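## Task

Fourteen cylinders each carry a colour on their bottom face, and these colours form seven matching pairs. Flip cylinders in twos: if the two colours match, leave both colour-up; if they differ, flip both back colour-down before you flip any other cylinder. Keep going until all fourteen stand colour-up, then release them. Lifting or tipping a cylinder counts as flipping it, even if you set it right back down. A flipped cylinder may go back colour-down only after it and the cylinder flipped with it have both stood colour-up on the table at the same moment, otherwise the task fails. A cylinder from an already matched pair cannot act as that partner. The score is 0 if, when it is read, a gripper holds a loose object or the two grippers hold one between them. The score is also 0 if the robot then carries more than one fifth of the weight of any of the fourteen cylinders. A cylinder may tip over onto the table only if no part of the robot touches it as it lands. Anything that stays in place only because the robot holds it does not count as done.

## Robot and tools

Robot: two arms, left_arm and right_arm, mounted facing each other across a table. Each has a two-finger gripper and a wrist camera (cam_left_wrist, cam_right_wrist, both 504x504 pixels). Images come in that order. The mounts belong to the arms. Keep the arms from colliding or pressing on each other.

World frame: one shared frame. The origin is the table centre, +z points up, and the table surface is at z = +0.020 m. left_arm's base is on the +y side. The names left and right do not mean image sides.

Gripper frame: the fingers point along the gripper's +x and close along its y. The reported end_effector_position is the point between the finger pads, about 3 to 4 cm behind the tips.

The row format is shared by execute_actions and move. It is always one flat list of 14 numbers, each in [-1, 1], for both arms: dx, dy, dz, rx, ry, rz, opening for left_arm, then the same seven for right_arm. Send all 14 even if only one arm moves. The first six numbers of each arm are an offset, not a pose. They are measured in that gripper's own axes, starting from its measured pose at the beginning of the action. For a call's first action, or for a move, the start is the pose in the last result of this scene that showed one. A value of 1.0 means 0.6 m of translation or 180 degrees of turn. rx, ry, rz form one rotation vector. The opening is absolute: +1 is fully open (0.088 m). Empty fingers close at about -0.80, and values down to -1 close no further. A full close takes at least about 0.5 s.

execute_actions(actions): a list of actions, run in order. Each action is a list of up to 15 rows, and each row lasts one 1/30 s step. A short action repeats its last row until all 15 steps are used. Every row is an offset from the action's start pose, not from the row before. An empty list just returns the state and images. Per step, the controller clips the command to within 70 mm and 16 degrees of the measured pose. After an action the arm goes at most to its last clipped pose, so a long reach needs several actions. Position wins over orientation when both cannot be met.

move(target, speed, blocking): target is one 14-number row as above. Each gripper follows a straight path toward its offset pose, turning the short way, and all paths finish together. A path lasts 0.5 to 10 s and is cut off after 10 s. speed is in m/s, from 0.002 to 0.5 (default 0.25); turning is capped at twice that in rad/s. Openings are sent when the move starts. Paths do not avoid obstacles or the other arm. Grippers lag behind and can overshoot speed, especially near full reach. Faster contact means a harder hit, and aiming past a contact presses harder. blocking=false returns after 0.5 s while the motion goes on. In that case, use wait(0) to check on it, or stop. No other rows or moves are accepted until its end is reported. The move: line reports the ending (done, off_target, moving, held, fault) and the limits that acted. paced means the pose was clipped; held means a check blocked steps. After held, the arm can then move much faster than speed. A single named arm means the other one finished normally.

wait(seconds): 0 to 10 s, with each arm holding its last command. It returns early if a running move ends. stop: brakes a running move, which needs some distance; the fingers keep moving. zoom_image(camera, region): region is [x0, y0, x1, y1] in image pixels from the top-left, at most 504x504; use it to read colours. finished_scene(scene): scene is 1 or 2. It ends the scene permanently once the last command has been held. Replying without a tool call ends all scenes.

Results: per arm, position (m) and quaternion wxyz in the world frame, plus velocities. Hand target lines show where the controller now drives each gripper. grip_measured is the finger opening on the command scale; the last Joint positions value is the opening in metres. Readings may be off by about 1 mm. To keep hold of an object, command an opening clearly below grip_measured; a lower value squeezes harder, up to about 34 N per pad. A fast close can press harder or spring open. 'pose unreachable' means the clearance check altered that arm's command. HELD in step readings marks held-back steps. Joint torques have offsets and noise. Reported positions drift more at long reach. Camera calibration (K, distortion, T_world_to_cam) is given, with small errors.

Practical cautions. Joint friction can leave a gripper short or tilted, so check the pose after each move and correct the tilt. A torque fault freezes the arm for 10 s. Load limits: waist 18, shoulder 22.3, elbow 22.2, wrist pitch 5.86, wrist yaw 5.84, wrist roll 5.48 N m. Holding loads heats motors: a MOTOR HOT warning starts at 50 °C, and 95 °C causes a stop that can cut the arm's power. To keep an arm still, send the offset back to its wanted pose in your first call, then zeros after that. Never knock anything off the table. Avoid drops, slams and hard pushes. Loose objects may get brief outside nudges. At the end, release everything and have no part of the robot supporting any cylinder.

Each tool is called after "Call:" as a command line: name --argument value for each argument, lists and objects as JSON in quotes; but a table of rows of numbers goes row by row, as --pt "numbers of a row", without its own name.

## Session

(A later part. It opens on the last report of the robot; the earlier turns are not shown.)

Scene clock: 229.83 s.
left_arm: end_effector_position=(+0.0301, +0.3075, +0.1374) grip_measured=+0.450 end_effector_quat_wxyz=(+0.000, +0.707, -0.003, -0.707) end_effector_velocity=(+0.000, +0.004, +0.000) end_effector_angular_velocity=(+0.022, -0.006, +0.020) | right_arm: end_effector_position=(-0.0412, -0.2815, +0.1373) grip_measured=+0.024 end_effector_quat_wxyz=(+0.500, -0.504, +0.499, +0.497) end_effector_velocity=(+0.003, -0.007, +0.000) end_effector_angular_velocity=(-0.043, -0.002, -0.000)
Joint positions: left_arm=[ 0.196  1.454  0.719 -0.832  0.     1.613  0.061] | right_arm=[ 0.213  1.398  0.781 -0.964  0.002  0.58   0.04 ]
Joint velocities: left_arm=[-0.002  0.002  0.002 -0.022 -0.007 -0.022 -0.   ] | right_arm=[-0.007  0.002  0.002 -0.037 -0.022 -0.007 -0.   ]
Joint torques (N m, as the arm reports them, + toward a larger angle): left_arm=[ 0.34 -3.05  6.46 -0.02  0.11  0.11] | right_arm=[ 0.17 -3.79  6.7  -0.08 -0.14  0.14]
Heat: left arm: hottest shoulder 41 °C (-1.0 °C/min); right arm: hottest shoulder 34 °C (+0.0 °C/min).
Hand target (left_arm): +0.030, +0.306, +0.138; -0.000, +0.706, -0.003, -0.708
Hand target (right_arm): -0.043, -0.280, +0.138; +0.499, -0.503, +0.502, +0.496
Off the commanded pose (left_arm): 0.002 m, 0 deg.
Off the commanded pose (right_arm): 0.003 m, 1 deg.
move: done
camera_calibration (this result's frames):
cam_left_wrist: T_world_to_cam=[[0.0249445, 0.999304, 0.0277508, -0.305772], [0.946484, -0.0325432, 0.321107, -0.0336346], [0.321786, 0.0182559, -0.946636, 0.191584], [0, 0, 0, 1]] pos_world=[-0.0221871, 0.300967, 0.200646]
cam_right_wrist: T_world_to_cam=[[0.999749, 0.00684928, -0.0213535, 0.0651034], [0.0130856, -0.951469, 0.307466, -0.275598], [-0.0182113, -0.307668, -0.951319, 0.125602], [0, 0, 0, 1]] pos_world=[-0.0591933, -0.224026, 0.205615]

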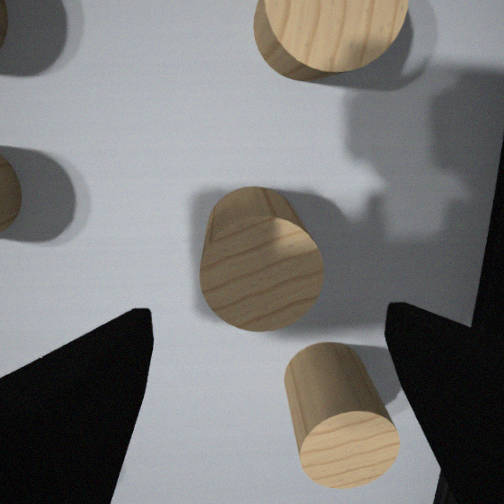

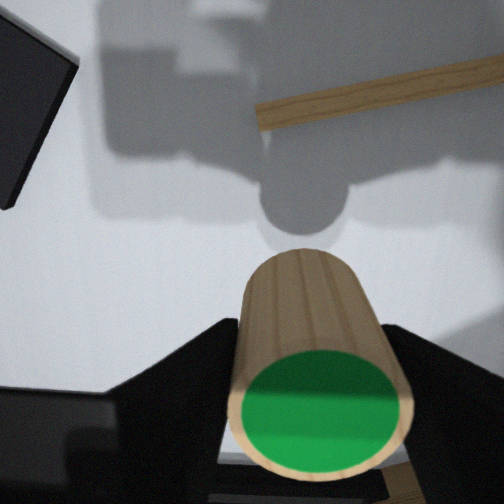

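Call:
move --target '[0.122,-0.003,0,0,0,0,0.45,0.107,0,0,0,0,0,-0.35]' --speed 0.08

Call:
move --target '[0,0,0,0,0,0,-0.35,0,0,0,0,0,0,0.5]'

Call:
move --target '[-0.14,0,0,0,0,0,-0.35,-0.12,0,0,0,0,0,0.5]'

Call:
move --target '[-0.142,0.448,0.08,0,0,0.504,-0.35,-0.135,-0.042,0.268,0,-0.498,0,0.7]' --speed 0.4

Scene clock: 241.87 s.
left_arm: end_effector_position=(+0.0301, +0.3073, +0.0666) grip_measured=+0.450 end_effector_quat_wxyz=(+0.003, +0.707, -0.005, -0.707) end_effector_velocity=(+0.003, +0.002, -0.002) end_effector_angular_velocity=(+0.018, -0.021, +0.005) | right_arm: end_effector_position=(-0.0423, -0.2800, +0.0783) grip_measured=+0.024 end_effector_quat_wxyz=(+0.500, -0.500, +0.499, +0.501) end_effector_velocity=(+0.002, -0.005, -0.000) end_effector_angular_velocity=(-0.022, -0.006, +0.020)
Joint positions: left_arm=[ 0.197  1.666  0.566 -0.459  0.     1.614  0.061] | right_arm=[ 0.213  1.533  0.628 -0.665  0.002  0.58   0.04 ]
Joint velocities: left_arm=[-0.002  0.012  0.002 -0.007 -0.022 -0.007 -0.   ] | right_arm=[-0.002 -0.002 -0.002 -0.022 -0.007 -0.022 -0.   ]
Joint torques (N m, as the arm reports them, + toward a larger angle): left_arm=[ 0.09 -3.32  3.78  0.47  0.06  0.1 ] | right_arm=[-0.03 -3.41  3.03  1.14  0.05 -0.04]
Heat: left arm: hottest shoulder 39 °C (-2.0 °C/min); right arm: hottest shoulder 34 °C (-1.0 °C/min).
Hand target (left_arm): +0.031, +0.310, +0.064; +0.000, +0.707, -0.003, -0.707
Hand target (right_arm): -0.040, -0.282, +0.073; +0.500, -0.504, +0.499, +0.497
Off the commanded pose (left_arm): 0.003 m, 0 deg.
Off the commanded pose (right_arm): 0.006 m, 1 deg.
move: done
camera_calibration (this result's frames):
cam_left_wrist: T_world_to_cam=[[0.0249372, 0.999486, 0.0201394, -0.303152], [0.946386, -0.0300932, 0.321633, -0.0117724], [0.322074, 0.011039, -0.94665, 0.126736], [0, 0, 0, 1]] pos_world=[-0.0221172, 0.301243, 0.129866]
cam_right_wrist: T_world_to_cam=[[0.999585, 0.00668205, -0.0280053, 0.0654246], [0.0147543, -0.954151, 0.298962, -0.256033], [-0.0247236, -0.299252, -0.953854, 0.0722067], [0, 0, 0, 1]] pos_world=[-0.0598347, -0.223123, 0.147251]

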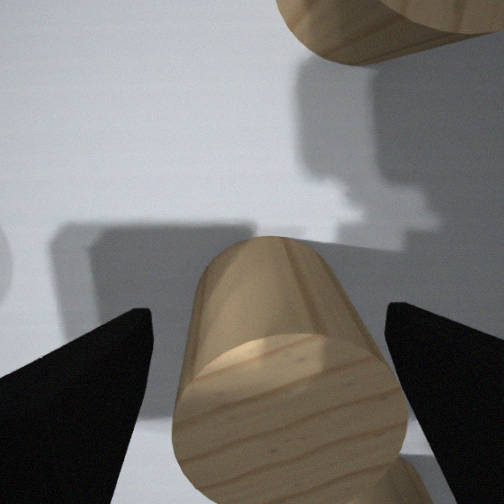

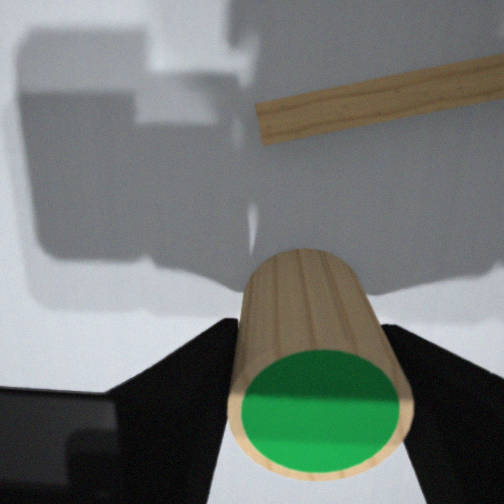

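Scene clock: 242.53 s.
left_arm: end_effector_position=(+0.0301, +0.3074, +0.0665) grip_measured=+0.033 end_effector_quat_wxyz=(+0.003, +0.707, -0.005, -0.707) end_effector_velocity=(-0.002, +0.005, +0.000) end_effector_angular_velocity=(+0.022, +0.008, +0.005) | right_arm: end_effector_position=(-0.0426, -0.2796, +0.0783) grip_measured=+0.498 end_effector_quat_wxyz=(+0.500, -0.499, +0.499, +0.501) end_effector_velocity=(-0.002, -0.004, -0.000) end_effector_angular_velocity=(-0.018, +0.014, +0.010)
Joint positions: left_arm=[ 0.197  1.666  0.566 -0.459  0.     1.614  0.041] | right_arm=[ 0.213  1.533  0.628 -0.663  0.002  0.58   0.063]
Joint velocities: left_arm=[-0.002 -0.002 -0.002 -0.022  0.007 -0.007 -0.   ] | right_arm=[ 0.002 -0.002 -0.002 -0.007 -0.022 -0.007  0.001]
Joint torques (N m, as the arm reports them, + toward a larger angle): left_arm=[-0.07 -4.07  4.27  0.26  0.04  0.04] | right_arm=[ 0.09 -4.84  4.47 -0.05  0.02 -0.03]
Heat: left arm: hottest shoulder 39 °C (-2.0 °C/min); right arm: hottest shoulder 34 °C (-1.0 °C/min).
Hand target (left_arm): +0.030, +0.307, +0.067; +0.003, +0.707, -0.005, -0.707
Hand target (right_arm): -0.042, -0.280, +0.078; +0.500, -0.500, +0.499, +0.501
Off the commanded pose (left_arm): 0.000 m, 0 deg.
Off the commanded pose (right_arm): 0.000 m, 0 deg.
move: done
camera_calibration (this result's frames):
cam_left_wrist: T_world_to_cam=[[0.0249378, 0.99947, 0.0209006, -0.303336], [0.946396, -0.0303383, 0.321582, -0.0116606], [0.322045, 0.0117607, -0.946651, 0.126444], [0, 0, 0, 1]] pos_world=[-0.0221208, 0.301334, 0.129789]
cam_right_wrist: T_world_to_cam=[[0.999549, 0.0067368, -0.0292493, 0.0658073], [0.0151291, -0.954721, 0.297118, -0.25563], [-0.0259233, -0.297427, -0.954393, 0.0728269], [0, 0, 0, 1]] pos_world=[-0.0600223, -0.222838, 0.147383]

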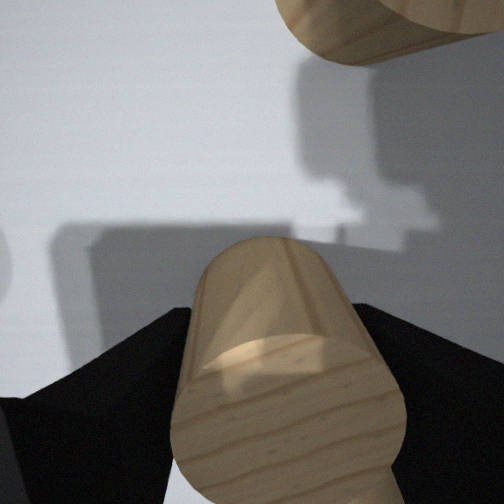

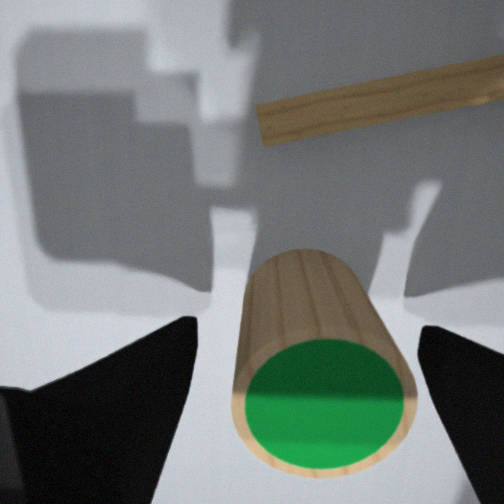

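Scene clock: 243.47 s.
left_arm: end_effector_position=(+0.0300, +0.3112, +0.1460) grip_measured=+0.034 end_effector_quat_wxyz=(-0.003, +0.707, +0.000, -0.707) end_effector_velocity=(+0.001, +0.002, +0.004) end_effector_angular_velocity=(+0.003, -0.007, +0.005) | right_arm: end_effector_position=(-0.0408, -0.2822, +0.1459) grip_measured=+0.500 end_effector_quat_wxyz=(+0.499, -0.505, +0.500, +0.496) end_effector_velocity=(-0.001, +0.000, +0.003) end_effector_angular_velocity=(+0.002, +0.010, +0.019)
Joint positions: left_arm=[ 0.197  1.429  0.736 -0.883  0.     1.614  0.041] | right_arm=[ 0.213  1.384  0.806 -1.007  0.002  0.58   0.063]
Joint velocities: left_arm=[-0.002 -0.012  0.007 -0.022 -0.007 -0.007  0.   ] | right_arm=[-0.002 -0.007  0.007 -0.007 -0.007 -0.022 -0.   ]
Joint torques (N m, as the arm reports them, + toward a larger angle): left_arm=[-0.16 -4.4   6.58 -0.04  0.07 -0.06] | right_arm=[ 0.09 -5.14  6.67 -0.08  0.01 -0.02]
Heat: left arm: hottest shoulder 39 °C (-2.0 °C/min); right arm: hottest shoulder 34 °C (-1.0 °C/min).
Hand target (left_arm): +0.030, +0.308, +0.150; +0.003, +0.707, -0.005, -0.707
Hand target (right_arm): -0.043, -0.280, +0.150; +0.500, -0.500, +0.499, +0.501
Off the commanded pose (left_arm): 0.005 m, 1 deg.
Off the commanded pose (right_arm): 0.005 m, 1 deg.
move: done
camera_calibration (this result's frames):
cam_left_wrist: T_world_to_cam=[[0.0249561, 0.999008, 0.0368823, -0.310909], [0.946599, -0.0354777, 0.320454, -0.0352026], [0.321445, 0.0269155, -0.946546, 0.196956], [0, 0, 0, 1]] pos_world=[-0.0222286, 0.304051, 0.209176]
cam_right_wrist: T_world_to_cam=[[0.999773, 0.006397, -0.020331, 0.0646913], [0.0123923, -0.950558, 0.3103, -0.279115], [-0.0173408, -0.310481, -0.950421, 0.132725], [0, 0, 0, 1]] pos_world=[-0.0589161, -0.224521, 0.214069]

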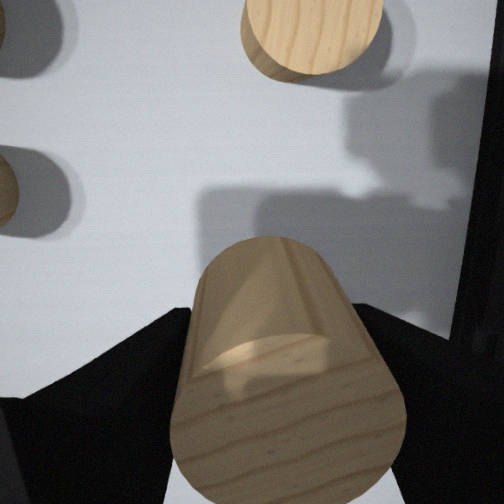

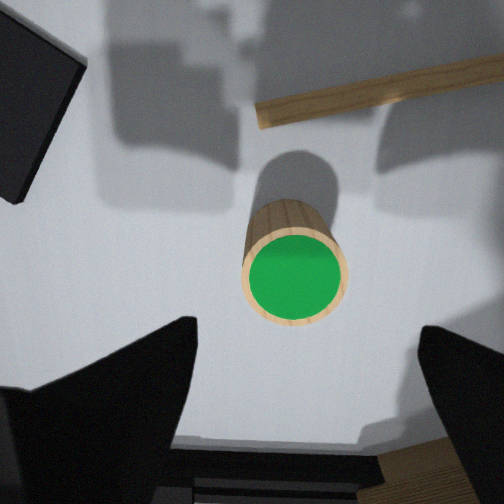

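Scene clock: 246.13 s.
left_arm: end_effector_position=(-0.0191, +0.0453, +0.2282) grip_measured=+0.032 end_effector_quat_wxyz=(+0.496, +0.497, -0.503, -0.504) end_effector_velocity=(-0.000, +0.001, -0.003) end_effector_angular_velocity=(+0.003, +0.007, +0.005) | right_arm: end_effector_position=(-0.0191, -0.1193, +0.2322) grip_measured=+0.700 end_effector_quat_wxyz=(+0.704, +0.005, +0.005, +0.710) end_effector_velocity=(+0.000, -0.001, -0.000) end_effector_angular_velocity=(+0.011, -0.002, +0.005)
Joint positions: left_arm=[ 0.038  2.03   0.721  1.308 -0.105  1.571  0.041] | right_arm=[0.085 1.548 0.25  1.296 0.444 0.015 0.073]
Joint velocities: left_arm=[-0.002  0.007 -0.002  0.007 -0.007 -0.007  0.   ] | right_arm=[-0.002  0.017 -0.007  0.037 -0.007 -0.007 -0.   ]
Joint torques (N m, as the arm reports them, + toward a larger angle): left_arm=[-0.21 -6.28  5.85  2.13 -0.2   0.06] | right_arm=[-0.15 -3.92  2.95  1.96 -0.07 -0.14]
Heat: left arm: hottest shoulder 39 °C (-3.0 °C/min); right arm: hottest shoulder 33 °C (-2.0 °C/min).
Hand target (left_arm): -0.020, +0.043, +0.230; +0.498, +0.496, -0.505, -0.500
Hand target (right_arm): -0.018, -0.121, +0.226; +0.704, -0.006, +0.006, +0.710
Off the commanded pose (left_arm): 0.004 m, 1 deg.
Off the commanded pose (right_arm): 0.007 m, 2 deg.
move: done
camera_calibration (this result's frames):
cam_left_wrist: T_world_to_cam=[[0.0221008, 0.0334192, -0.999197, 0.233], [0.951095, 0.307306, 0.031315, 0.0260632], [0.308106, -0.951024, -0.0249932, 0.131459], [0, 0, 0, 1]] pos_world=[-0.0704416, 0.109225, 0.235283]
cam_right_wrist: T_world_to_cam=[[0.999241, 0.0378735, -0.00912471, 0.0448518], [0.0027131, -0.30131, -0.953522, 0.219419], [-0.0388626, 0.952774, -0.301184, 0.26521], [0, 0, 0, 1]] pos_world=[-0.0351064, -0.188271, 0.289507]

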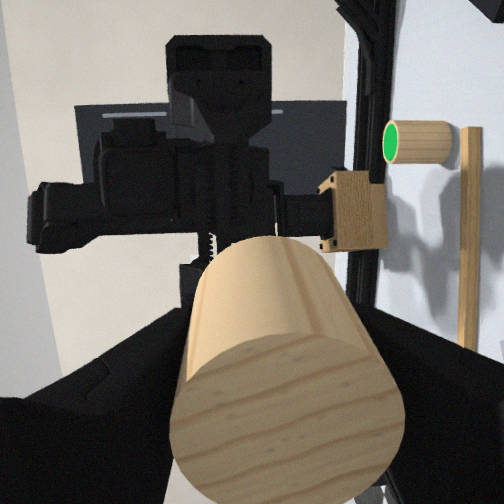

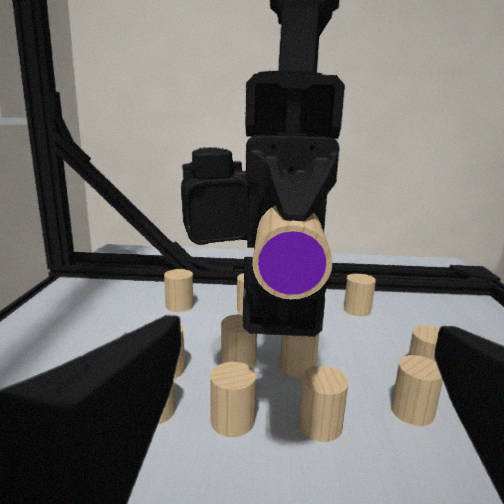

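Call:
move --target '[0,0,0,0,0,0,-0.35,0.2027,-0.002,-0.01,0,0.004,0,0.7]' --speed 0.12

Call:
move --target '[0,0,0,0,0,0,-0.35,0,0,0,0,0,0,-0.35]'

Call:
move --target '[0,0,0,0,0,0,0.6,0,0,0,0,0,0,-0.35]'

Call:
move --target '[-0.08,0.008,0,0,0,0,0.6,-0.15,0,0,-0.004,0,0,-0.35]'

Call:
move --target '[0,0,0,0,0,0,0.6,-0.05,0,-0.18,0,0.505,0,-0.35]' --speed 0.4

Scene clock: 250.57 s.
left_arm: end_effector_position=(-0.0191, +0.0452, +0.2281) grip_measured=+0.033 end_effector_quat_wxyz=(+0.496, +0.497, -0.503, -0.504) end_effector_velocity=(-0.000, -0.000, +0.000) end_effector_angular_velocity=(+0.002, -0.008, +0.005) | right_arm: end_effector_position=(-0.0191, -0.0008, +0.2289) grip_measured=+0.700 end_effector_quat_wxyz=(+0.704, +0.002, +0.007, +0.710) end_effector_velocity=(+0.002, +0.002, -0.000) end_effector_angular_velocity=(-0.002, -0.023, +0.000)
Joint positions: left_arm=[ 0.038  2.031  0.721  1.309 -0.105  1.571  0.041] | right_arm=[-0.08   1.9    0.693  1.199  0.281  0.014  0.073]
Joint velocities: left_arm=[-0.002 -0.002  0.002 -0.007 -0.007  0.007 -0.   ] | right_arm=[-0.007  0.002  0.007 -0.007 -0.007 -0.022 -0.   ]
Joint torques (N m, as the arm reports them, + toward a larger angle): left_arm=[ 0.08 -7.01  4.77  1.68  0.03 -0.04] | right_arm=[-0.08 -6.56  6.12  1.63 -0.11  0.08]
Heat: left arm: hottest shoulder 40 °C (-1.0 °C/min); right arm: hottest shoulder 33 °C (-2.0 °C/min).
Hand target (left_arm): -0.019, +0.045, +0.228; +0.496, +0.497, -0.503, -0.504
Hand target (right_arm): -0.019, +0.002, +0.226; +0.704, -0.000, +0.009, +0.710
Off the commanded pose (left_arm): 0.000 m, 0 deg.
Off the commanded pose (right_arm): 0.004 m, 0 deg.
move: done
camera_calibration (this result's frames):
cam_left_wrist: T_world_to_cam=[[0.0220555, 0.0330408, -0.999211, 0.23297], [0.951097, 0.307318, 0.0311555, 0.026141], [0.308105, -0.951033, -0.0246469, 0.131292], [0, 0, 0, 1]] pos_world=[-0.0704527, 0.109132, 0.235208]
cam_right_wrist: T_world_to_cam=[[0.999289, 0.0370632, -0.0069235, 0.039781], [0.00480422, -0.307292, -0.951603, 0.251585], [-0.037397, 0.950893, -0.307252, 0.1528], [0, 0, 0, 1]] pos_world=[-0.0352471, -0.0694611, 0.286633]

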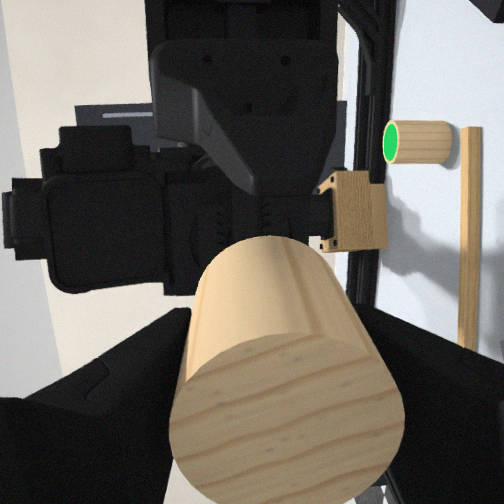

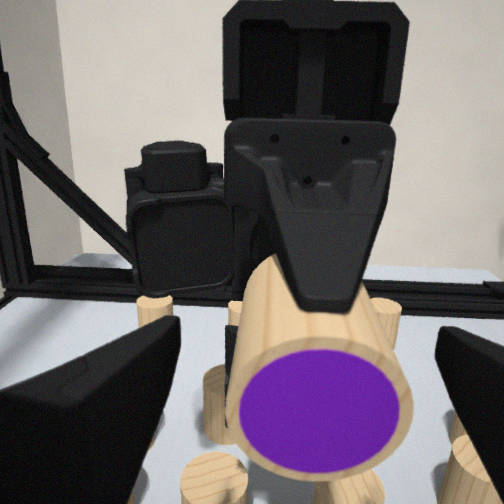

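Scene clock: 251.07 s.
left_arm: end_effector_position=(-0.0191, +0.0452, +0.2281) grip_measured=+0.033 end_effector_quat_wxyz=(+0.496, +0.497, -0.503, -0.504) end_effector_velocity=(+0.000, +0.001, +0.001) end_effector_angular_velocity=(+0.003, +0.007, +0.005) | right_arm: end_effector_position=(-0.0192, -0.0008, +0.2291) grip_measured=+0.025 end_effector_quat_wxyz=(+0.704, +0.002, +0.007, +0.710) end_effector_velocity=(+0.000, -0.001, +0.004) end_effector_angular_velocity=(+0.012, -0.033, +0.005)
Joint positions: left_arm=[ 0.038  2.031  0.721  1.309 -0.105  1.571  0.041] | right_arm=[-0.08   1.9    0.694  1.199  0.28   0.014  0.04 ]
Joint velocities: left_arm=[-0.002 -0.007 -0.002 -0.007 -0.007 -0.007  0.   ] | right_arm=[-0.002 -0.007 -0.002  0.007 -0.007 -0.037 -0.   ]
Joint torques (N m, as the arm reports them, + toward a larger angle): left_arm=[-0.03 -6.9   4.77  1.75 -0.01 -0.03] | right_arm=[ 0.07 -7.96  4.73  1.84  0.03  0.  ]
Heat: left arm: hottest shoulder 40 °C (-1.0 °C/min); right arm: hottest shoulder 33 °C (-2.0 °C/min).
Hand target (left_arm): -0.019, +0.045, +0.228; +0.496, +0.497, -0.503, -0.504
Hand target (right_arm): -0.019, -0.001, +0.229; +0.704, +0.002, +0.007, +0.710
Off the commanded pose (left_arm): 0.000 m, 0 deg.
Off the commanded pose (right_arm): 0.000 m, 0 deg.
move: done
camera_calibration (this result's frames):
cam_left_wrist: T_world_to_cam=[[0.0220433, 0.0330491, -0.999211, 0.232969], [0.950979, 0.307681, 0.0311559, 0.026068], [0.308468, -0.950915, -0.0246467, 0.131275], [0, 0, 0, 1]] pos_world=[-0.0704197, 0.109112, 0.235208]
cam_right_wrist: T_world_to_cam=[[0.999274, 0.0374469, -0.00702111, 0.0398815], [0.00481547, -0.306943, -0.951716, 0.251764], [-0.0377939, 0.950991, -0.3069, 0.152679], [0, 0, 0, 1]] pos_world=[-0.0352946, -0.0694124, 0.286745]

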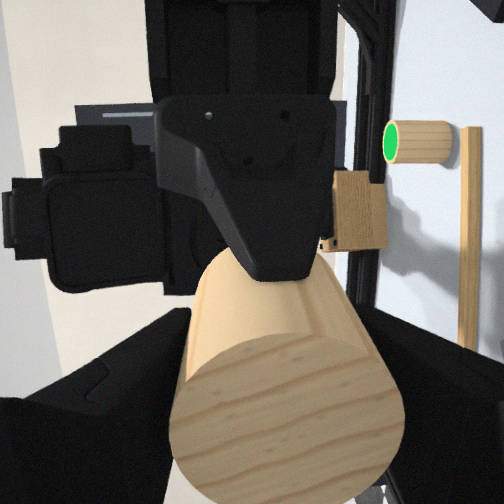

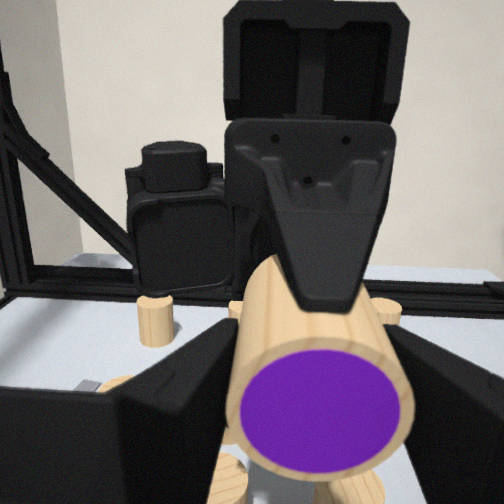

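Scene clock: 251.73 s.
left_arm: end_effector_position=(-0.0191, +0.0452, +0.2281) grip_measured=+0.598 end_effector_quat_wxyz=(+0.496, +0.497, -0.503, -0.504) end_effector_velocity=(-0.000, +0.001, -0.004) end_effector_angular_velocity=(+0.012, +0.021, +0.015) | right_arm: end_effector_position=(-0.0192, -0.0008, +0.2291) grip_measured=+0.024 end_effector_quat_wxyz=(+0.704, +0.002, +0.007, +0.710) end_effector_velocity=(+0.000, -0.001, +0.001) end_effector_angular_velocity=(-0.002, -0.008, +0.005)
Joint positions: left_arm=[ 0.038  2.031  0.721  1.309 -0.105  1.571  0.068] | right_arm=[-0.08   1.9    0.694  1.199  0.28   0.014  0.04 ]
Joint velocities: left_arm=[-0.007  0.002 -0.002 -0.007 -0.022 -0.022  0.001] | right_arm=[-0.002 -0.007 -0.002 -0.007 -0.007 -0.007 -0.   ]
Joint torques (N m, as the arm reports them, + toward a larger angle): left_arm=[-0.01 -6.83  4.77  1.72  0.   -0.04] | right_arm=[ 0.08 -7.93  4.78  1.83  0.   -0.01]
Heat: left arm: hottest shoulder 40 °C (-1.0 °C/min); right arm: hottest shoulder 34 °C (-1.0 °C/min).
Hand target (left_arm): -0.019, +0.045, +0.228; +0.496, +0.497, -0.503, -0.504
Hand target (right_arm): -0.019, -0.001, +0.229; +0.704, +0.002, +0.007, +0.710
Off the commanded pose (left_arm): 0.000 m, 0 deg.
Off the commanded pose (right_arm): 0.000 m, 0 deg.
move: done
camera_calibration (this result's frames):
cam_left_wrist: T_world_to_cam=[[0.0220433, 0.0330491, -0.999211, 0.232969], [0.950979, 0.307681, 0.0311559, 0.026068], [0.308468, -0.950915, -0.0246467, 0.131275], [0, 0, 0, 1]] pos_world=[-0.0704197, 0.109112, 0.235208]
cam_right_wrist: T_world_to_cam=[[0.999274, 0.0374469, -0.00702111, 0.0398815], [0.00481547, -0.306943, -0.951716, 0.251764], [-0.0377939, 0.950991, -0.3069, 0.152679], [0, 0, 0, 1]] pos_world=[-0.0352946, -0.0694124, 0.286745]

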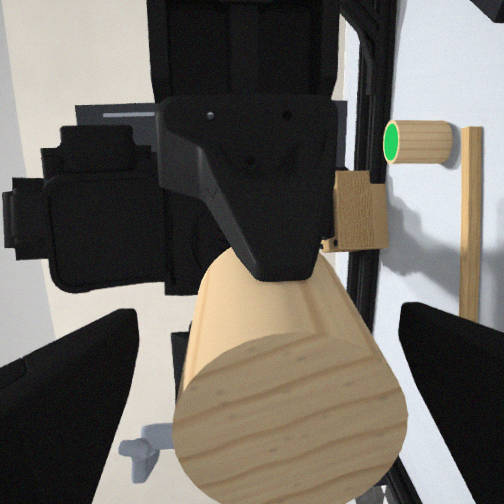

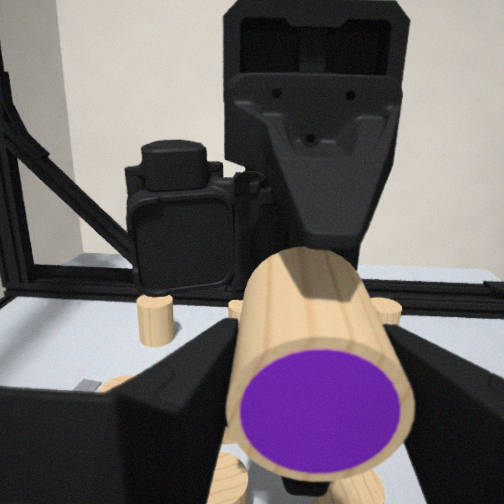

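Scene clock: 252.67 s.
left_arm: end_effector_position=(-0.0187, +0.0914, +0.2294) grip_measured=+0.600 end_effector_quat_wxyz=(+0.493, +0.498, -0.502, -0.507) end_effector_velocity=(+0.000, +0.002, -0.001) end_effector_angular_velocity=(+0.007, -0.008, +0.005) | right_arm: end_effector_position=(-0.0188, -0.0878, +0.2292) grip_measured=+0.024 end_effector_quat_wxyz=(+0.704, -0.001, +0.005, +0.710) end_effector_velocity=(-0.001, -0.002, +0.000) end_effector_angular_velocity=(-0.002, +0.006, +0.010)
Joint positions: left_arm=[ 0.021  1.914  0.526  1.377 -0.118  1.571  0.068] | right_arm=[0.024 1.658 0.358 1.29  0.384 0.009 0.04 ]
Joint velocities: left_arm=[-0.002 -0.007 -0.007 -0.007 -0.007  0.007 -0.   ] | right_arm=[ 0.002 -0.012 -0.007 -0.007 -0.007  0.007 -0.   ]
Joint torques (N m, as the arm reports them, + toward a larger angle): left_arm=[-0.18 -6.93  3.68  2.02 -0.22 -0.05] | right_arm=[ 0.37 -6.73  3.07  1.96  0.18 -0.18]
Heat: left arm: hottest shoulder 40 °C (-2.0 °C/min); right arm: hottest shoulder 34 °C (-1.0 °C/min).
Hand target (left_arm): -0.019, +0.093, +0.233; +0.496, +0.497, -0.503, -0.504
Hand target (right_arm): -0.018, -0.091, +0.230; +0.704, -0.003, +0.003, +0.710
Off the commanded pose (left_arm): 0.004 m, 1 deg.
Off the commanded pose (right_arm): 0.003 m, 0 deg.
move: done
camera_calibration (this result's frames):
cam_left_wrist: T_world_to_cam=[[0.0234692, 0.0424034, -0.998825, 0.231776], [0.952103, 0.303737, 0.035266, 0.0109094], [0.304876, -0.951812, -0.0332439, 0.177203], [0, 0, 0, 1]] pos_world=[-0.0698512, 0.155522, 0.23701]
cam_right_wrist: T_world_to_cam=[[0.999268, 0.0382417, -0.000937099, 0.0414807], [0.0109209, -0.308673, -0.951106, 0.22503], [-0.0366612, 0.950399, -0.308864, 0.235938], [0, 0, 0, 1]] pos_world=[-0.0352581, -0.156361, 0.286939]

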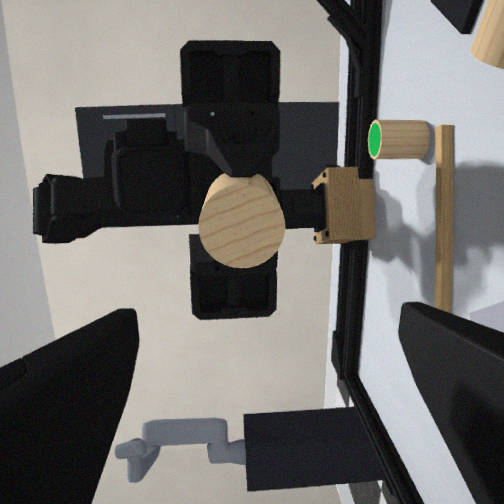

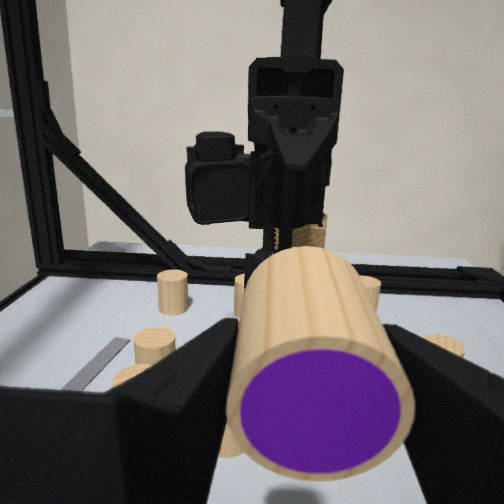

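Scene clock: 255.17 s.
left_arm: end_effector_position=(-0.0187, +0.0914, +0.2294) grip_measured=+0.600 end_effector_quat_wxyz=(+0.493, +0.498, -0.502, -0.507) end_effector_velocity=(+0.000, +0.001, -0.000) end_effector_angular_velocity=(-0.002, +0.022, +0.005) | right_arm: end_effector_position=(-0.0182, -0.1204, +0.1230) grip_measured=+0.025 end_effector_quat_wxyz=(+0.498, -0.505, +0.503, +0.494) end_effector_velocity=(+0.003, -0.003, +0.002) end_effector_angular_velocity=(-0.024, -0.014, +0.005)
Joint positions: left_arm=[ 0.021  1.914  0.526  1.377 -0.118  1.571  0.068] | right_arm=[-0.103  1.941  1.323 -0.97   0.002  0.267  0.04 ]
Joint velocities: left_arm=[-0.002  0.002 -0.002  0.007 -0.007 -0.022 -0.   ] | right_arm=[-0.002  0.007  0.017 -0.037  0.007 -0.007 -0.   ]
Joint torques (N m, as the arm reports them, + toward a larger angle): left_arm=[-0.08 -5.84  4.45  1.73  0.01 -0.04] | right_arm=[-0.24 -7.37  6.63 -0.16 -0.11 -0.23]
Heat: left arm: hottest shoulder 40 °C (-1.0 °C/min); right arm: hottest shoulder 34 °C (-1.0 °C/min).
Hand target (left_arm): -0.019, +0.091, +0.229; +0.493, +0.498, -0.502, -0.507
Hand target (right_arm): -0.018, -0.118, +0.121; +0.495, -0.507, +0.504, +0.493
Off the commanded pose (left_arm): 0.000 m, 0 deg.
Off the commanded pose (right_arm): 0.002 m, 1 deg.
move: done
camera_calibration (this result's frames):
cam_left_wrist: T_world_to_cam=[[0.0234692, 0.0424034, -0.998825, 0.231776], [0.952103, 0.303737, 0.035266, 0.0109094], [0.304876, -0.951812, -0.0332439, 0.177203], [0, 0, 0, 1]] pos_world=[-0.0698512, 0.155522, 0.23701]
cam_right_wrist: T_world_to_cam=[[0.999732, 0.00280116, -0.0229657, 0.0404897], [0.00991411, -0.948755, 0.315856, -0.118966], [-0.020904, -0.315999, -0.948529, 0.160587], [0, 0, 0, 1]] pos_world=[-0.0359425, -0.0622379, 0.190828]

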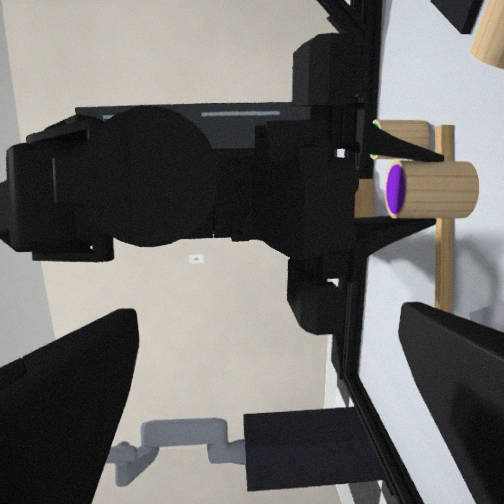

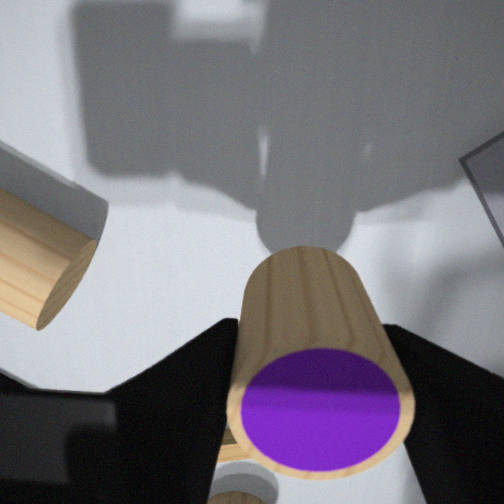

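Call:
move --target '[0,0.008,0,0,0,0.004,0.6,0.078,0,0,0,-0.004,0,-0.35]' --speed 0.08

Call:
move --target '[0,0,0,0,0,0,0.6,0,0,0,0,0,0,0.4]'

Call:
wait --seconds 1.5

Call:
move --target '[0,0,0,0,0,0,0.6,0,0,0,0,0,0,-0.35]'

Call:
move --target '[0,0,0,0,0,0,0.6,-0.06,0,0,0,0,0,-0.35]'

Call:
move --target '[0,0,0,0,0,0,0.6,-0.19,0,0.125,0,-0.498,0,-0.35]' --speed 0.4

Scene clock: 259.93 s.
left_arm: end_effector_position=(-0.0187, +0.0915, +0.2293) grip_measured=+0.600 end_effector_quat_wxyz=(+0.492, +0.499, -0.502, -0.507) end_effector_velocity=(-0.002, +0.002, -0.003) end_effector_angular_velocity=(+0.012, +0.006, -0.010) | right_arm: end_effector_position=(-0.0192, -0.1171, +0.0837) grip_measured=+0.024 end_effector_quat_wxyz=(+0.503, -0.495, +0.497, +0.504) end_effector_velocity=(+0.000, -0.003, -0.001) end_effector_angular_velocity=(-0.014, +0.004, +0.005)
Joint positions: left_arm=[ 0.021  1.914  0.526  1.377 -0.118  1.571  0.068] | right_arm=[-0.103  1.994  1.226 -0.788  0.001  0.266  0.04 ]
Joint velocities: left_arm=[-0.002 -0.002 -0.007 -0.007  0.007 -0.007 -0.   ] | right_arm=[-0.002  0.002 -0.002 -0.007 -0.007 -0.007 -0.   ]
Joint torques (N m, as the arm reports them, + toward a larger angle): left_arm=[-0.1  -6.81  4.53  1.86  0.    0.  ] | right_arm=[ 0.21 -7.29  3.5   0.54  0.13  0.03]
Heat: left arm: hottest shoulder 40 °C (-1.0 °C/min); right arm: hottest shoulder 34 °C (-1.0 °C/min).
Hand target (left_arm): -0.019, +0.091, +0.234; +0.496, +0.495, -0.505, -0.504
Hand target (right_arm): -0.018, -0.121, +0.076; +0.501, -0.502, +0.500, +0.497
Off the commanded pose (left_arm): 0.005 m, 1 deg.
Off the commanded pose (right_arm): 0.009 m, 1 deg.
move: off_target (right_arm)
camera_calibration (this result's frames):
cam_left_wrist: T_world_to_cam=[[0.0235206, 0.0427809, -0.998808, 0.231613], [0.952101, 0.303724, 0.0354298, 0.0108392], [0.304877, -0.951799, -0.033588, 0.177356], [0, 0, 0, 1]] pos_world=[-0.0698397, 0.155607, 0.236909]
cam_right_wrist: T_world_to_cam=[[0.999489, 0.00403506, -0.0317158, 0.0413951], [0.0129438, -0.958139, 0.286011, -0.102007], [-0.0292341, -0.286275, -0.957701, 0.12845], [0, 0, 0, 1]] pos_world=[-0.0362985, -0.0611317, 0.153505]

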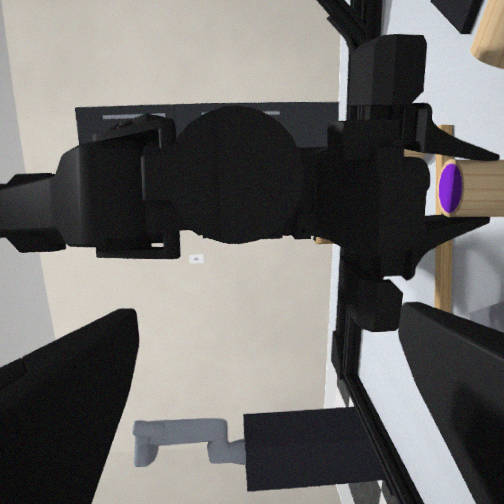

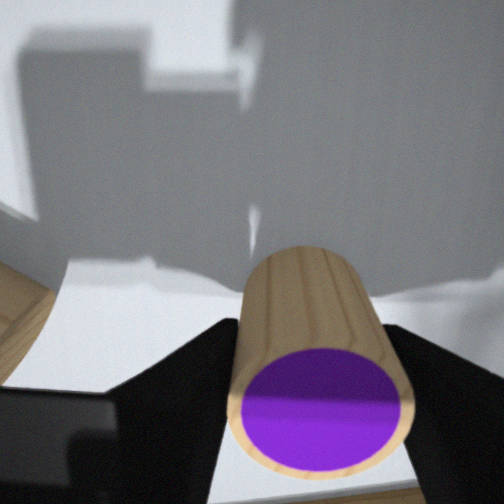

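Scene clock: 260.57 s.
left_arm: end_effector_position=(-0.0187, +0.0915, +0.2293) grip_measured=+0.600 end_effector_quat_wxyz=(+0.492, +0.499, -0.502, -0.507) end_effector_velocity=(+0.002, +0.001, -0.001) end_effector_angular_velocity=(+0.007, +0.006, +0.010) | right_arm: end_effector_position=(-0.0192, -0.1171, +0.0837) grip_measured=+0.398 end_effector_quat_wxyz=(+0.503, -0.495, +0.497, +0.504) end_effector_velocity=(+0.000, -0.002, +0.000) end_effector_angular_velocity=(-0.009, +0.005, -0.010)
Joint positions: left_arm=[ 0.021  1.914  0.526  1.377 -0.118  1.571  0.068] | right_arm=[-0.103  1.994  1.226 -0.788  0.001  0.266  0.059]
Joint velocities: left_arm=[ 0.002 -0.002 -0.002 -0.007 -0.007 -0.007 -0.   ] | right_arm=[-0.002 -0.002 -0.002 -0.007 -0.007  0.007  0.001]
Joint torques (N m, as the arm reports them, + toward a larger angle): left_arm=[-0.03 -5.83  4.51  1.77  0.03 -0.07] | right_arm=[ 0.05 -8.81  4.94  0.14  0.01 -0.02]
Heat: left arm: hottest shoulder 40 °C (-1.0 °C/min); right arm: hottest shoulder 34 °C (-1.0 °C/min).
Hand target (left_arm): -0.019, +0.092, +0.229; +0.492, +0.499, -0.502, -0.507
Hand target (right_arm): -0.019, -0.117, +0.084; +0.503, -0.495, +0.497, +0.504
Off the commanded pose (left_arm): 0.000 m, 0 deg.
Off the commanded pose (right_arm): 0.000 m, 0 deg.
move: done
camera_calibration (this result's frames):
cam_left_wrist: T_world_to_cam=[[0.0235206, 0.0427809, -0.998808, 0.231613], [0.952101, 0.303724, 0.0354298, 0.0108392], [0.304877, -0.951799, -0.033588, 0.177356], [0, 0, 0, 1]] pos_world=[-0.0698397, 0.155607, 0.236909]
cam_right_wrist: T_world_to_cam=[[0.999489, 0.00403506, -0.0317158, 0.0413951], [0.0129438, -0.958139, 0.286011, -0.102007], [-0.0292341, -0.286275, -0.957701, 0.12845], [0, 0, 0, 1]] pos_world=[-0.0362985, -0.0611317, 0.153505]

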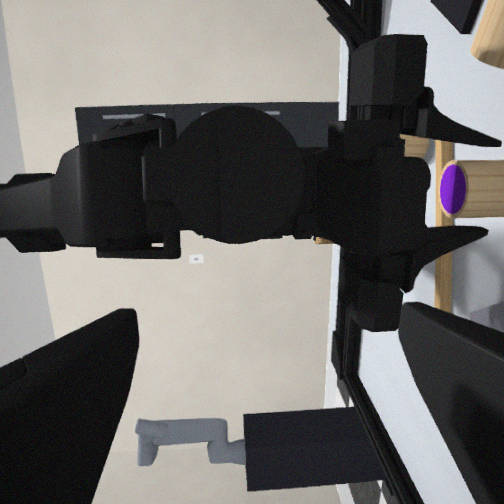

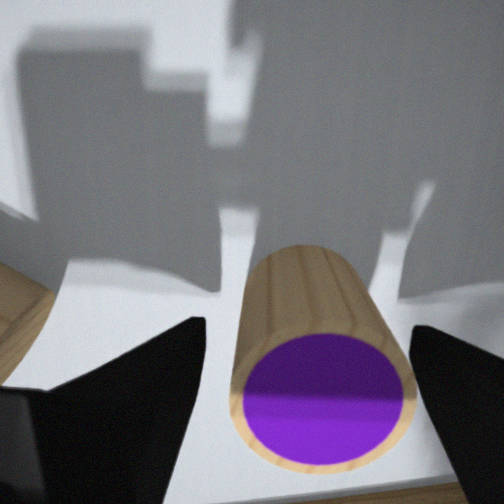

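Scene clock: 262.07 s.
left_arm: end_effector_position=(-0.0187, +0.0915, +0.2291) grip_measured=+0.600 end_effector_quat_wxyz=(+0.492, +0.499, -0.502, -0.507) end_effector_velocity=(+0.000, +0.001, -0.001) end_effector_angular_velocity=(+0.008, +0.021, +0.005) | right_arm: end_effector_position=(-0.0192, -0.1171, +0.0837) grip_measured=+0.400 end_effector_quat_wxyz=(+0.503, -0.495, +0.497, +0.504) end_effector_velocity=(+0.000, -0.002, +0.000) end_effector_angular_velocity=(-0.009, +0.005, +0.005)
Joint positions: left_arm=[ 0.021  1.914  0.526  1.377 -0.118  1.571  0.068] | right_arm=[-0.103  1.994  1.226 -0.788  0.001  0.266  0.059]
Joint velocities: left_arm=[-0.002 -0.002 -0.002 -0.007 -0.007 -0.022 -0.   ] | right_arm=[-0.002 -0.002 -0.002 -0.007 -0.007 -0.007  0.   ]
Joint torques (N m, as the arm reports them, + toward a larger angle): left_arm=[-0.25 -5.8   4.3   1.74 -0.03 -0.06] | right_arm=[ 0.01 -8.76  4.93  0.13  0.02 -0.01]
Heat: left arm: hottest shoulder 40 °C (-1.0 °C/min); right arm: hottest shoulder 35 °C (+0.0 °C/min).
Hand target (left_arm): -0.019, +0.092, +0.229; +0.492, +0.499, -0.502, -0.507
Hand target (right_arm): -0.019, -0.117, +0.084; +0.503, -0.495, +0.497, +0.504
Off the commanded pose (left_arm): 0.000 m, 0 deg.
Off the commanded pose (right_arm): 0.000 m, 0 deg.
wait: 1.50 s; at rest by 0.17 s
camera_calibration (this result's frames):
cam_left_wrist: T_world_to_cam=[[0.0235721, 0.0431584, -0.99879, 0.231419], [0.952099, 0.30371, 0.0355937, 0.010811], [0.304879, -0.951786, -0.033932, 0.177423], [0, 0, 0, 1]] pos_world=[-0.0698409, 0.155598, 0.236775]
cam_right_wrist: T_world_to_cam=[[0.999489, 0.00403506, -0.0317158, 0.0413951], [0.0129438, -0.958139, 0.286011, -0.102007], [-0.0292341, -0.286275, -0.957701, 0.12845], [0, 0, 0, 1]] pos_world=[-0.0362985, -0.0611317, 0.153505]

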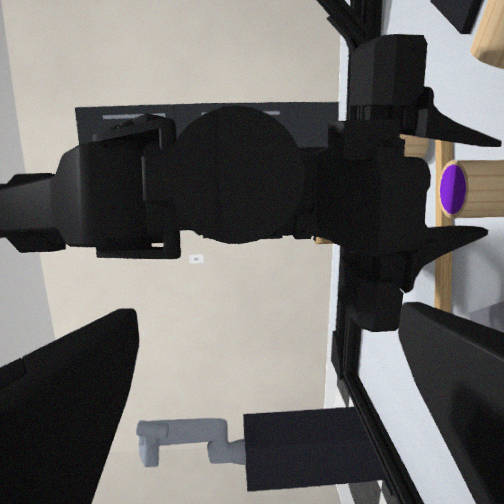

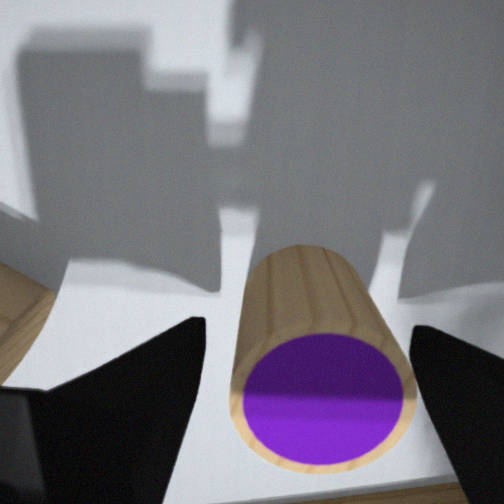

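Scene clock: 262.57 s.
left_arm: end_effector_position=(-0.0187, +0.0915, +0.2291) grip_measured=+0.600 end_effector_quat_wxyz=(+0.492, +0.499, -0.502, -0.507) end_effector_velocity=(+0.000, +0.002, -0.008) end_effector_angular_velocity=(+0.031, -0.012, +0.005) | right_arm: end_effector_position=(-0.0191, -0.1172, +0.0837) grip_measured=+0.025 end_effector_quat_wxyz=(+0.504, -0.495, +0.497, +0.504) end_effector_velocity=(+0.002, -0.007, -0.002) end_effector_angular_velocity=(-0.033, -0.001, +0.005)
Joint positions: left_arm=[ 0.021  1.914  0.526  1.377 -0.118  1.571  0.068] | right_arm=[-0.103  1.994  1.226 -0.788  0.002  0.266  0.04 ]
Joint velocities: left_arm=[-0.002  0.002 -0.007 -0.022 -0.007  0.007 -0.   ] | right_arm=[-0.002  0.002 -0.007 -0.022 -0.007 -0.007 -0.   ]
Joint torques (N m, as the arm reports them, + toward a larger angle): left_arm=[-0.1  -5.78  4.39  1.76  0.   -0.01] | right_arm=[ 0.08 -8.77  4.91  0.17 -0.03 -0.01]
Heat: left arm: hottest shoulder 40 °C (-2.0 °C/min); right arm: hottest shoulder 35 °C (+0.0 °C/min).
Hand target (left_arm): -0.019, +0.092, +0.229; +0.492, +0.499, -0.502, -0.507
Hand target (right_arm): -0.019, -0.117, +0.084; +0.503, -0.495, +0.497, +0.504
Off the commanded pose (left_arm): 0.000 m, 0 deg.
Off the commanded pose (right_arm): 0.000 m, 0 deg.
move: done
camera_calibration (this result's frames):
cam_left_wrist: T_world_to_cam=[[0.0235721, 0.0431584, -0.99879, 0.231419], [0.952099, 0.30371, 0.0355937, 0.010811], [0.304879, -0.951786, -0.033932, 0.177423], [0, 0, 0, 1]] pos_world=[-0.0698409, 0.155598, 0.236775]
cam_right_wrist: T_world_to_cam=[[0.999515, 0.00401838, -0.0308808, 0.0411914], [0.0126937, -0.958091, 0.286183, -0.10207], [-0.0284366, -0.286436, -0.957677, 0.128433], [0, 0, 0, 1]] pos_world=[-0.0362236, -0.06117, 0.15348]

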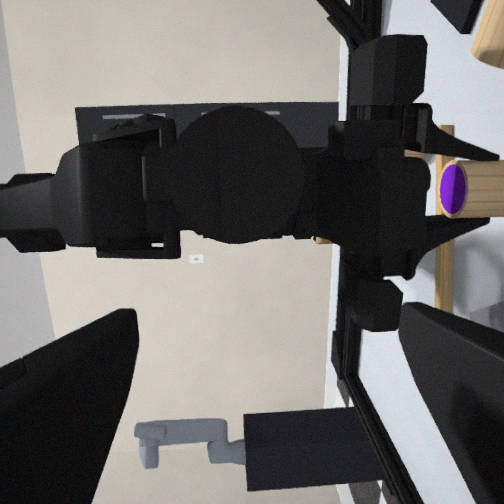

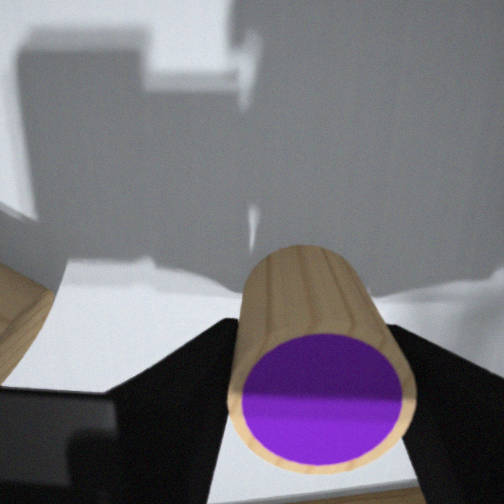

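Scene clock: 263.37 s.
left_arm: end_effector_position=(-0.0187, +0.0915, +0.2291) grip_measured=+0.600 end_effector_quat_wxyz=(+0.492, +0.499, -0.502, -0.507) end_effector_velocity=(+0.000, +0.001, +0.001) end_effector_angular_velocity=(+0.003, +0.007, +0.005) | right_arm: end_effector_position=(-0.0180, -0.1211, +0.1138) grip_measured=+0.024 end_effector_quat_wxyz=(+0.501, -0.501, +0.500, +0.498) end_effector_velocity=(-0.000, +0.001, +0.002) end_effector_angular_velocity=(+0.000, +0.008, +0.005)
Joint positions: left_arm=[ 0.021  1.914  0.526  1.377 -0.118  1.571  0.068] | right_arm=[-0.103  1.941  1.283 -0.916  0.002  0.266  0.04 ]
Joint velocities: left_arm=[-0.002 -0.007 -0.002 -0.007 -0.007 -0.007 -0.   ] | right_arm=[-0.002 -0.002  0.007 -0.007 -0.007 -0.007 -0.001]
Joint torques (N m, as the arm reports them, + toward a larger angle): left_arm=[-0.02 -5.74  4.31  1.75  0.   -0.04] | right_arm=[ 0.05 -9.6   6.56 -0.14  0.01  0.  ]
Heat: left arm: hottest shoulder 40 °C (-2.0 °C/min); right arm: hottest shoulder 35 °C (+0.0 °C/min).
Hand target (left_arm): -0.019, +0.092, +0.229; +0.492, +0.499, -0.502, -0.507
Hand target (right_arm): -0.019, -0.118, +0.120; +0.504, -0.495, +0.497, +0.504
Off the commanded pose (left_arm): 0.000 m, 0 deg.
Off the commanded pose (right_arm): 0.007 m, 1 deg.
move: done
camera_calibration (this result's frames):
cam_left_wrist: T_world_to_cam=[[0.0235721, 0.0431584, -0.99879, 0.231419], [0.952099, 0.30371, 0.0355937, 0.010811], [0.304879, -0.951786, -0.033932, 0.177423], [0, 0, 0, 1]] pos_world=[-0.0698409, 0.155598, 0.236775]
cam_right_wrist: T_world_to_cam=[[0.999646, 0.00353374, -0.0263514, 0.0404971], [0.0113413, -0.953107, 0.302422, -0.11575], [-0.024047, -0.302614, -0.95281, 0.153753], [0, 0, 0, 1]] pos_world=[-0.0354727, -0.0639374, 0.18257]

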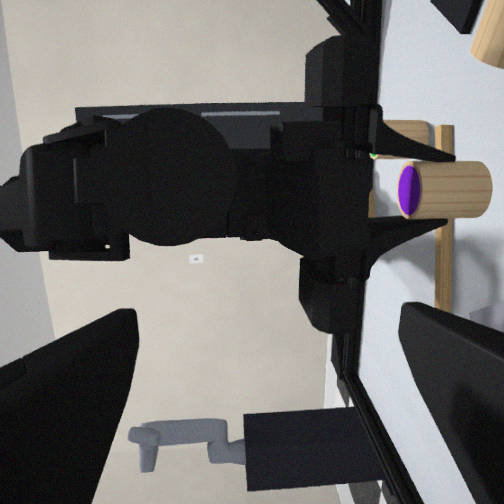

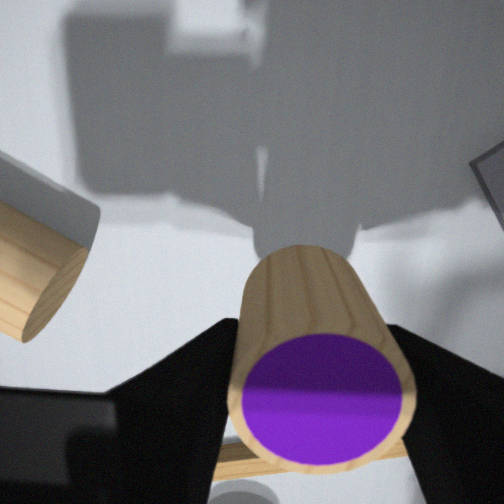

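Scene clock: 265.93 s.
left_arm: end_effector_position=(-0.0187, +0.0915, +0.2291) grip_measured=+0.600 end_effector_quat_wxyz=(+0.492, +0.499, -0.502, -0.507) end_effector_velocity=(-0.002, -0.000, +0.000) end_effector_angular_velocity=(+0.003, +0.007, +0.000) | right_arm: end_effector_position=(-0.0200, -0.0450, +0.2351) grip_measured=+0.024 end_effector_quat_wxyz=(+0.704, +0.009, +0.004, +0.710) end_effector_velocity=(+0.002, +0.000, +0.001) end_effector_angular_velocity=(+0.012, -0.003, -0.000)
Joint positions: left_arm=[ 0.021  1.914  0.526  1.377 -0.118  1.571  0.068] | right_arm=[-0.031  1.77   0.522  1.255  0.33   0.017  0.04 ]
Joint velocities: left_arm=[-0.007 -0.002  0.002 -0.007 -0.007 -0.007 -0.   ] | right_arm=[-0.007  0.007 -0.002  0.022 -0.007 -0.007 -0.   ]
Joint torques (N m, as the arm reports them, + toward a larger angle): left_arm=[-0.1  -5.8   4.37  1.78 -0.01 -0.05] | right_arm=[-0.19 -5.9   3.38  2.03 -0.01 -0.2 ]
Heat: left arm: hottest shoulder 40 °C (-1.0 °C/min); right arm: hottest shoulder 35 °C (+0.0 °C/min).
Hand target (left_arm): -0.019, +0.092, +0.229; +0.492, +0.499, -0.502, -0.507
Hand target (right_arm): -0.018, -0.046, +0.228; +0.705, -0.001, +0.006, +0.709
Off the commanded pose (left_arm): 0.000 m, 0 deg.
Off the commanded pose (right_arm): 0.008 m, 2 deg.
move: done
camera_calibration (this result's frames):
cam_left_wrist: T_world_to_cam=[[0.0235721, 0.0431584, -0.99879, 0.231419], [0.952099, 0.30371, 0.0355937, 0.010811], [0.304879, -0.951786, -0.033932, 0.177423], [0, 0, 0, 1]] pos_world=[-0.0698409, 0.155598, 0.236775]
cam_right_wrist: T_world_to_cam=[[0.99923, 0.0368204, -0.0135274, 0.043936], [-0.00209944, -0.294159, -0.955754, 0.245348], [-0.0391705, 0.955047, -0.293855, 0.193625], [0, 0, 0, 1]] pos_world=[-0.0358027, -0.114367, 0.291985]

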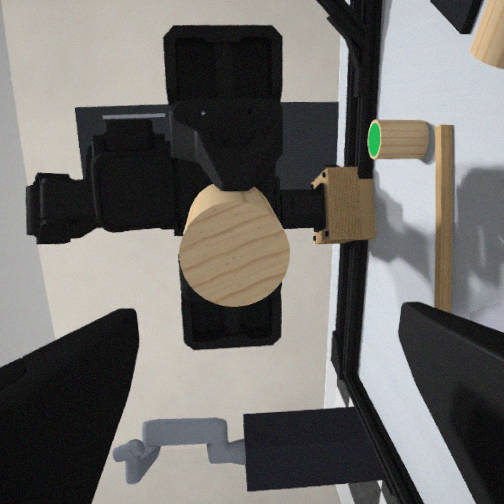

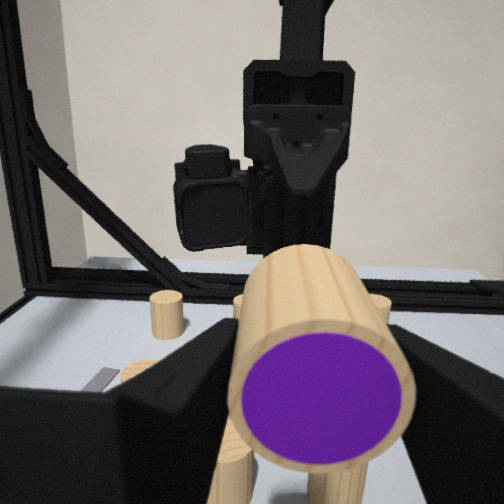

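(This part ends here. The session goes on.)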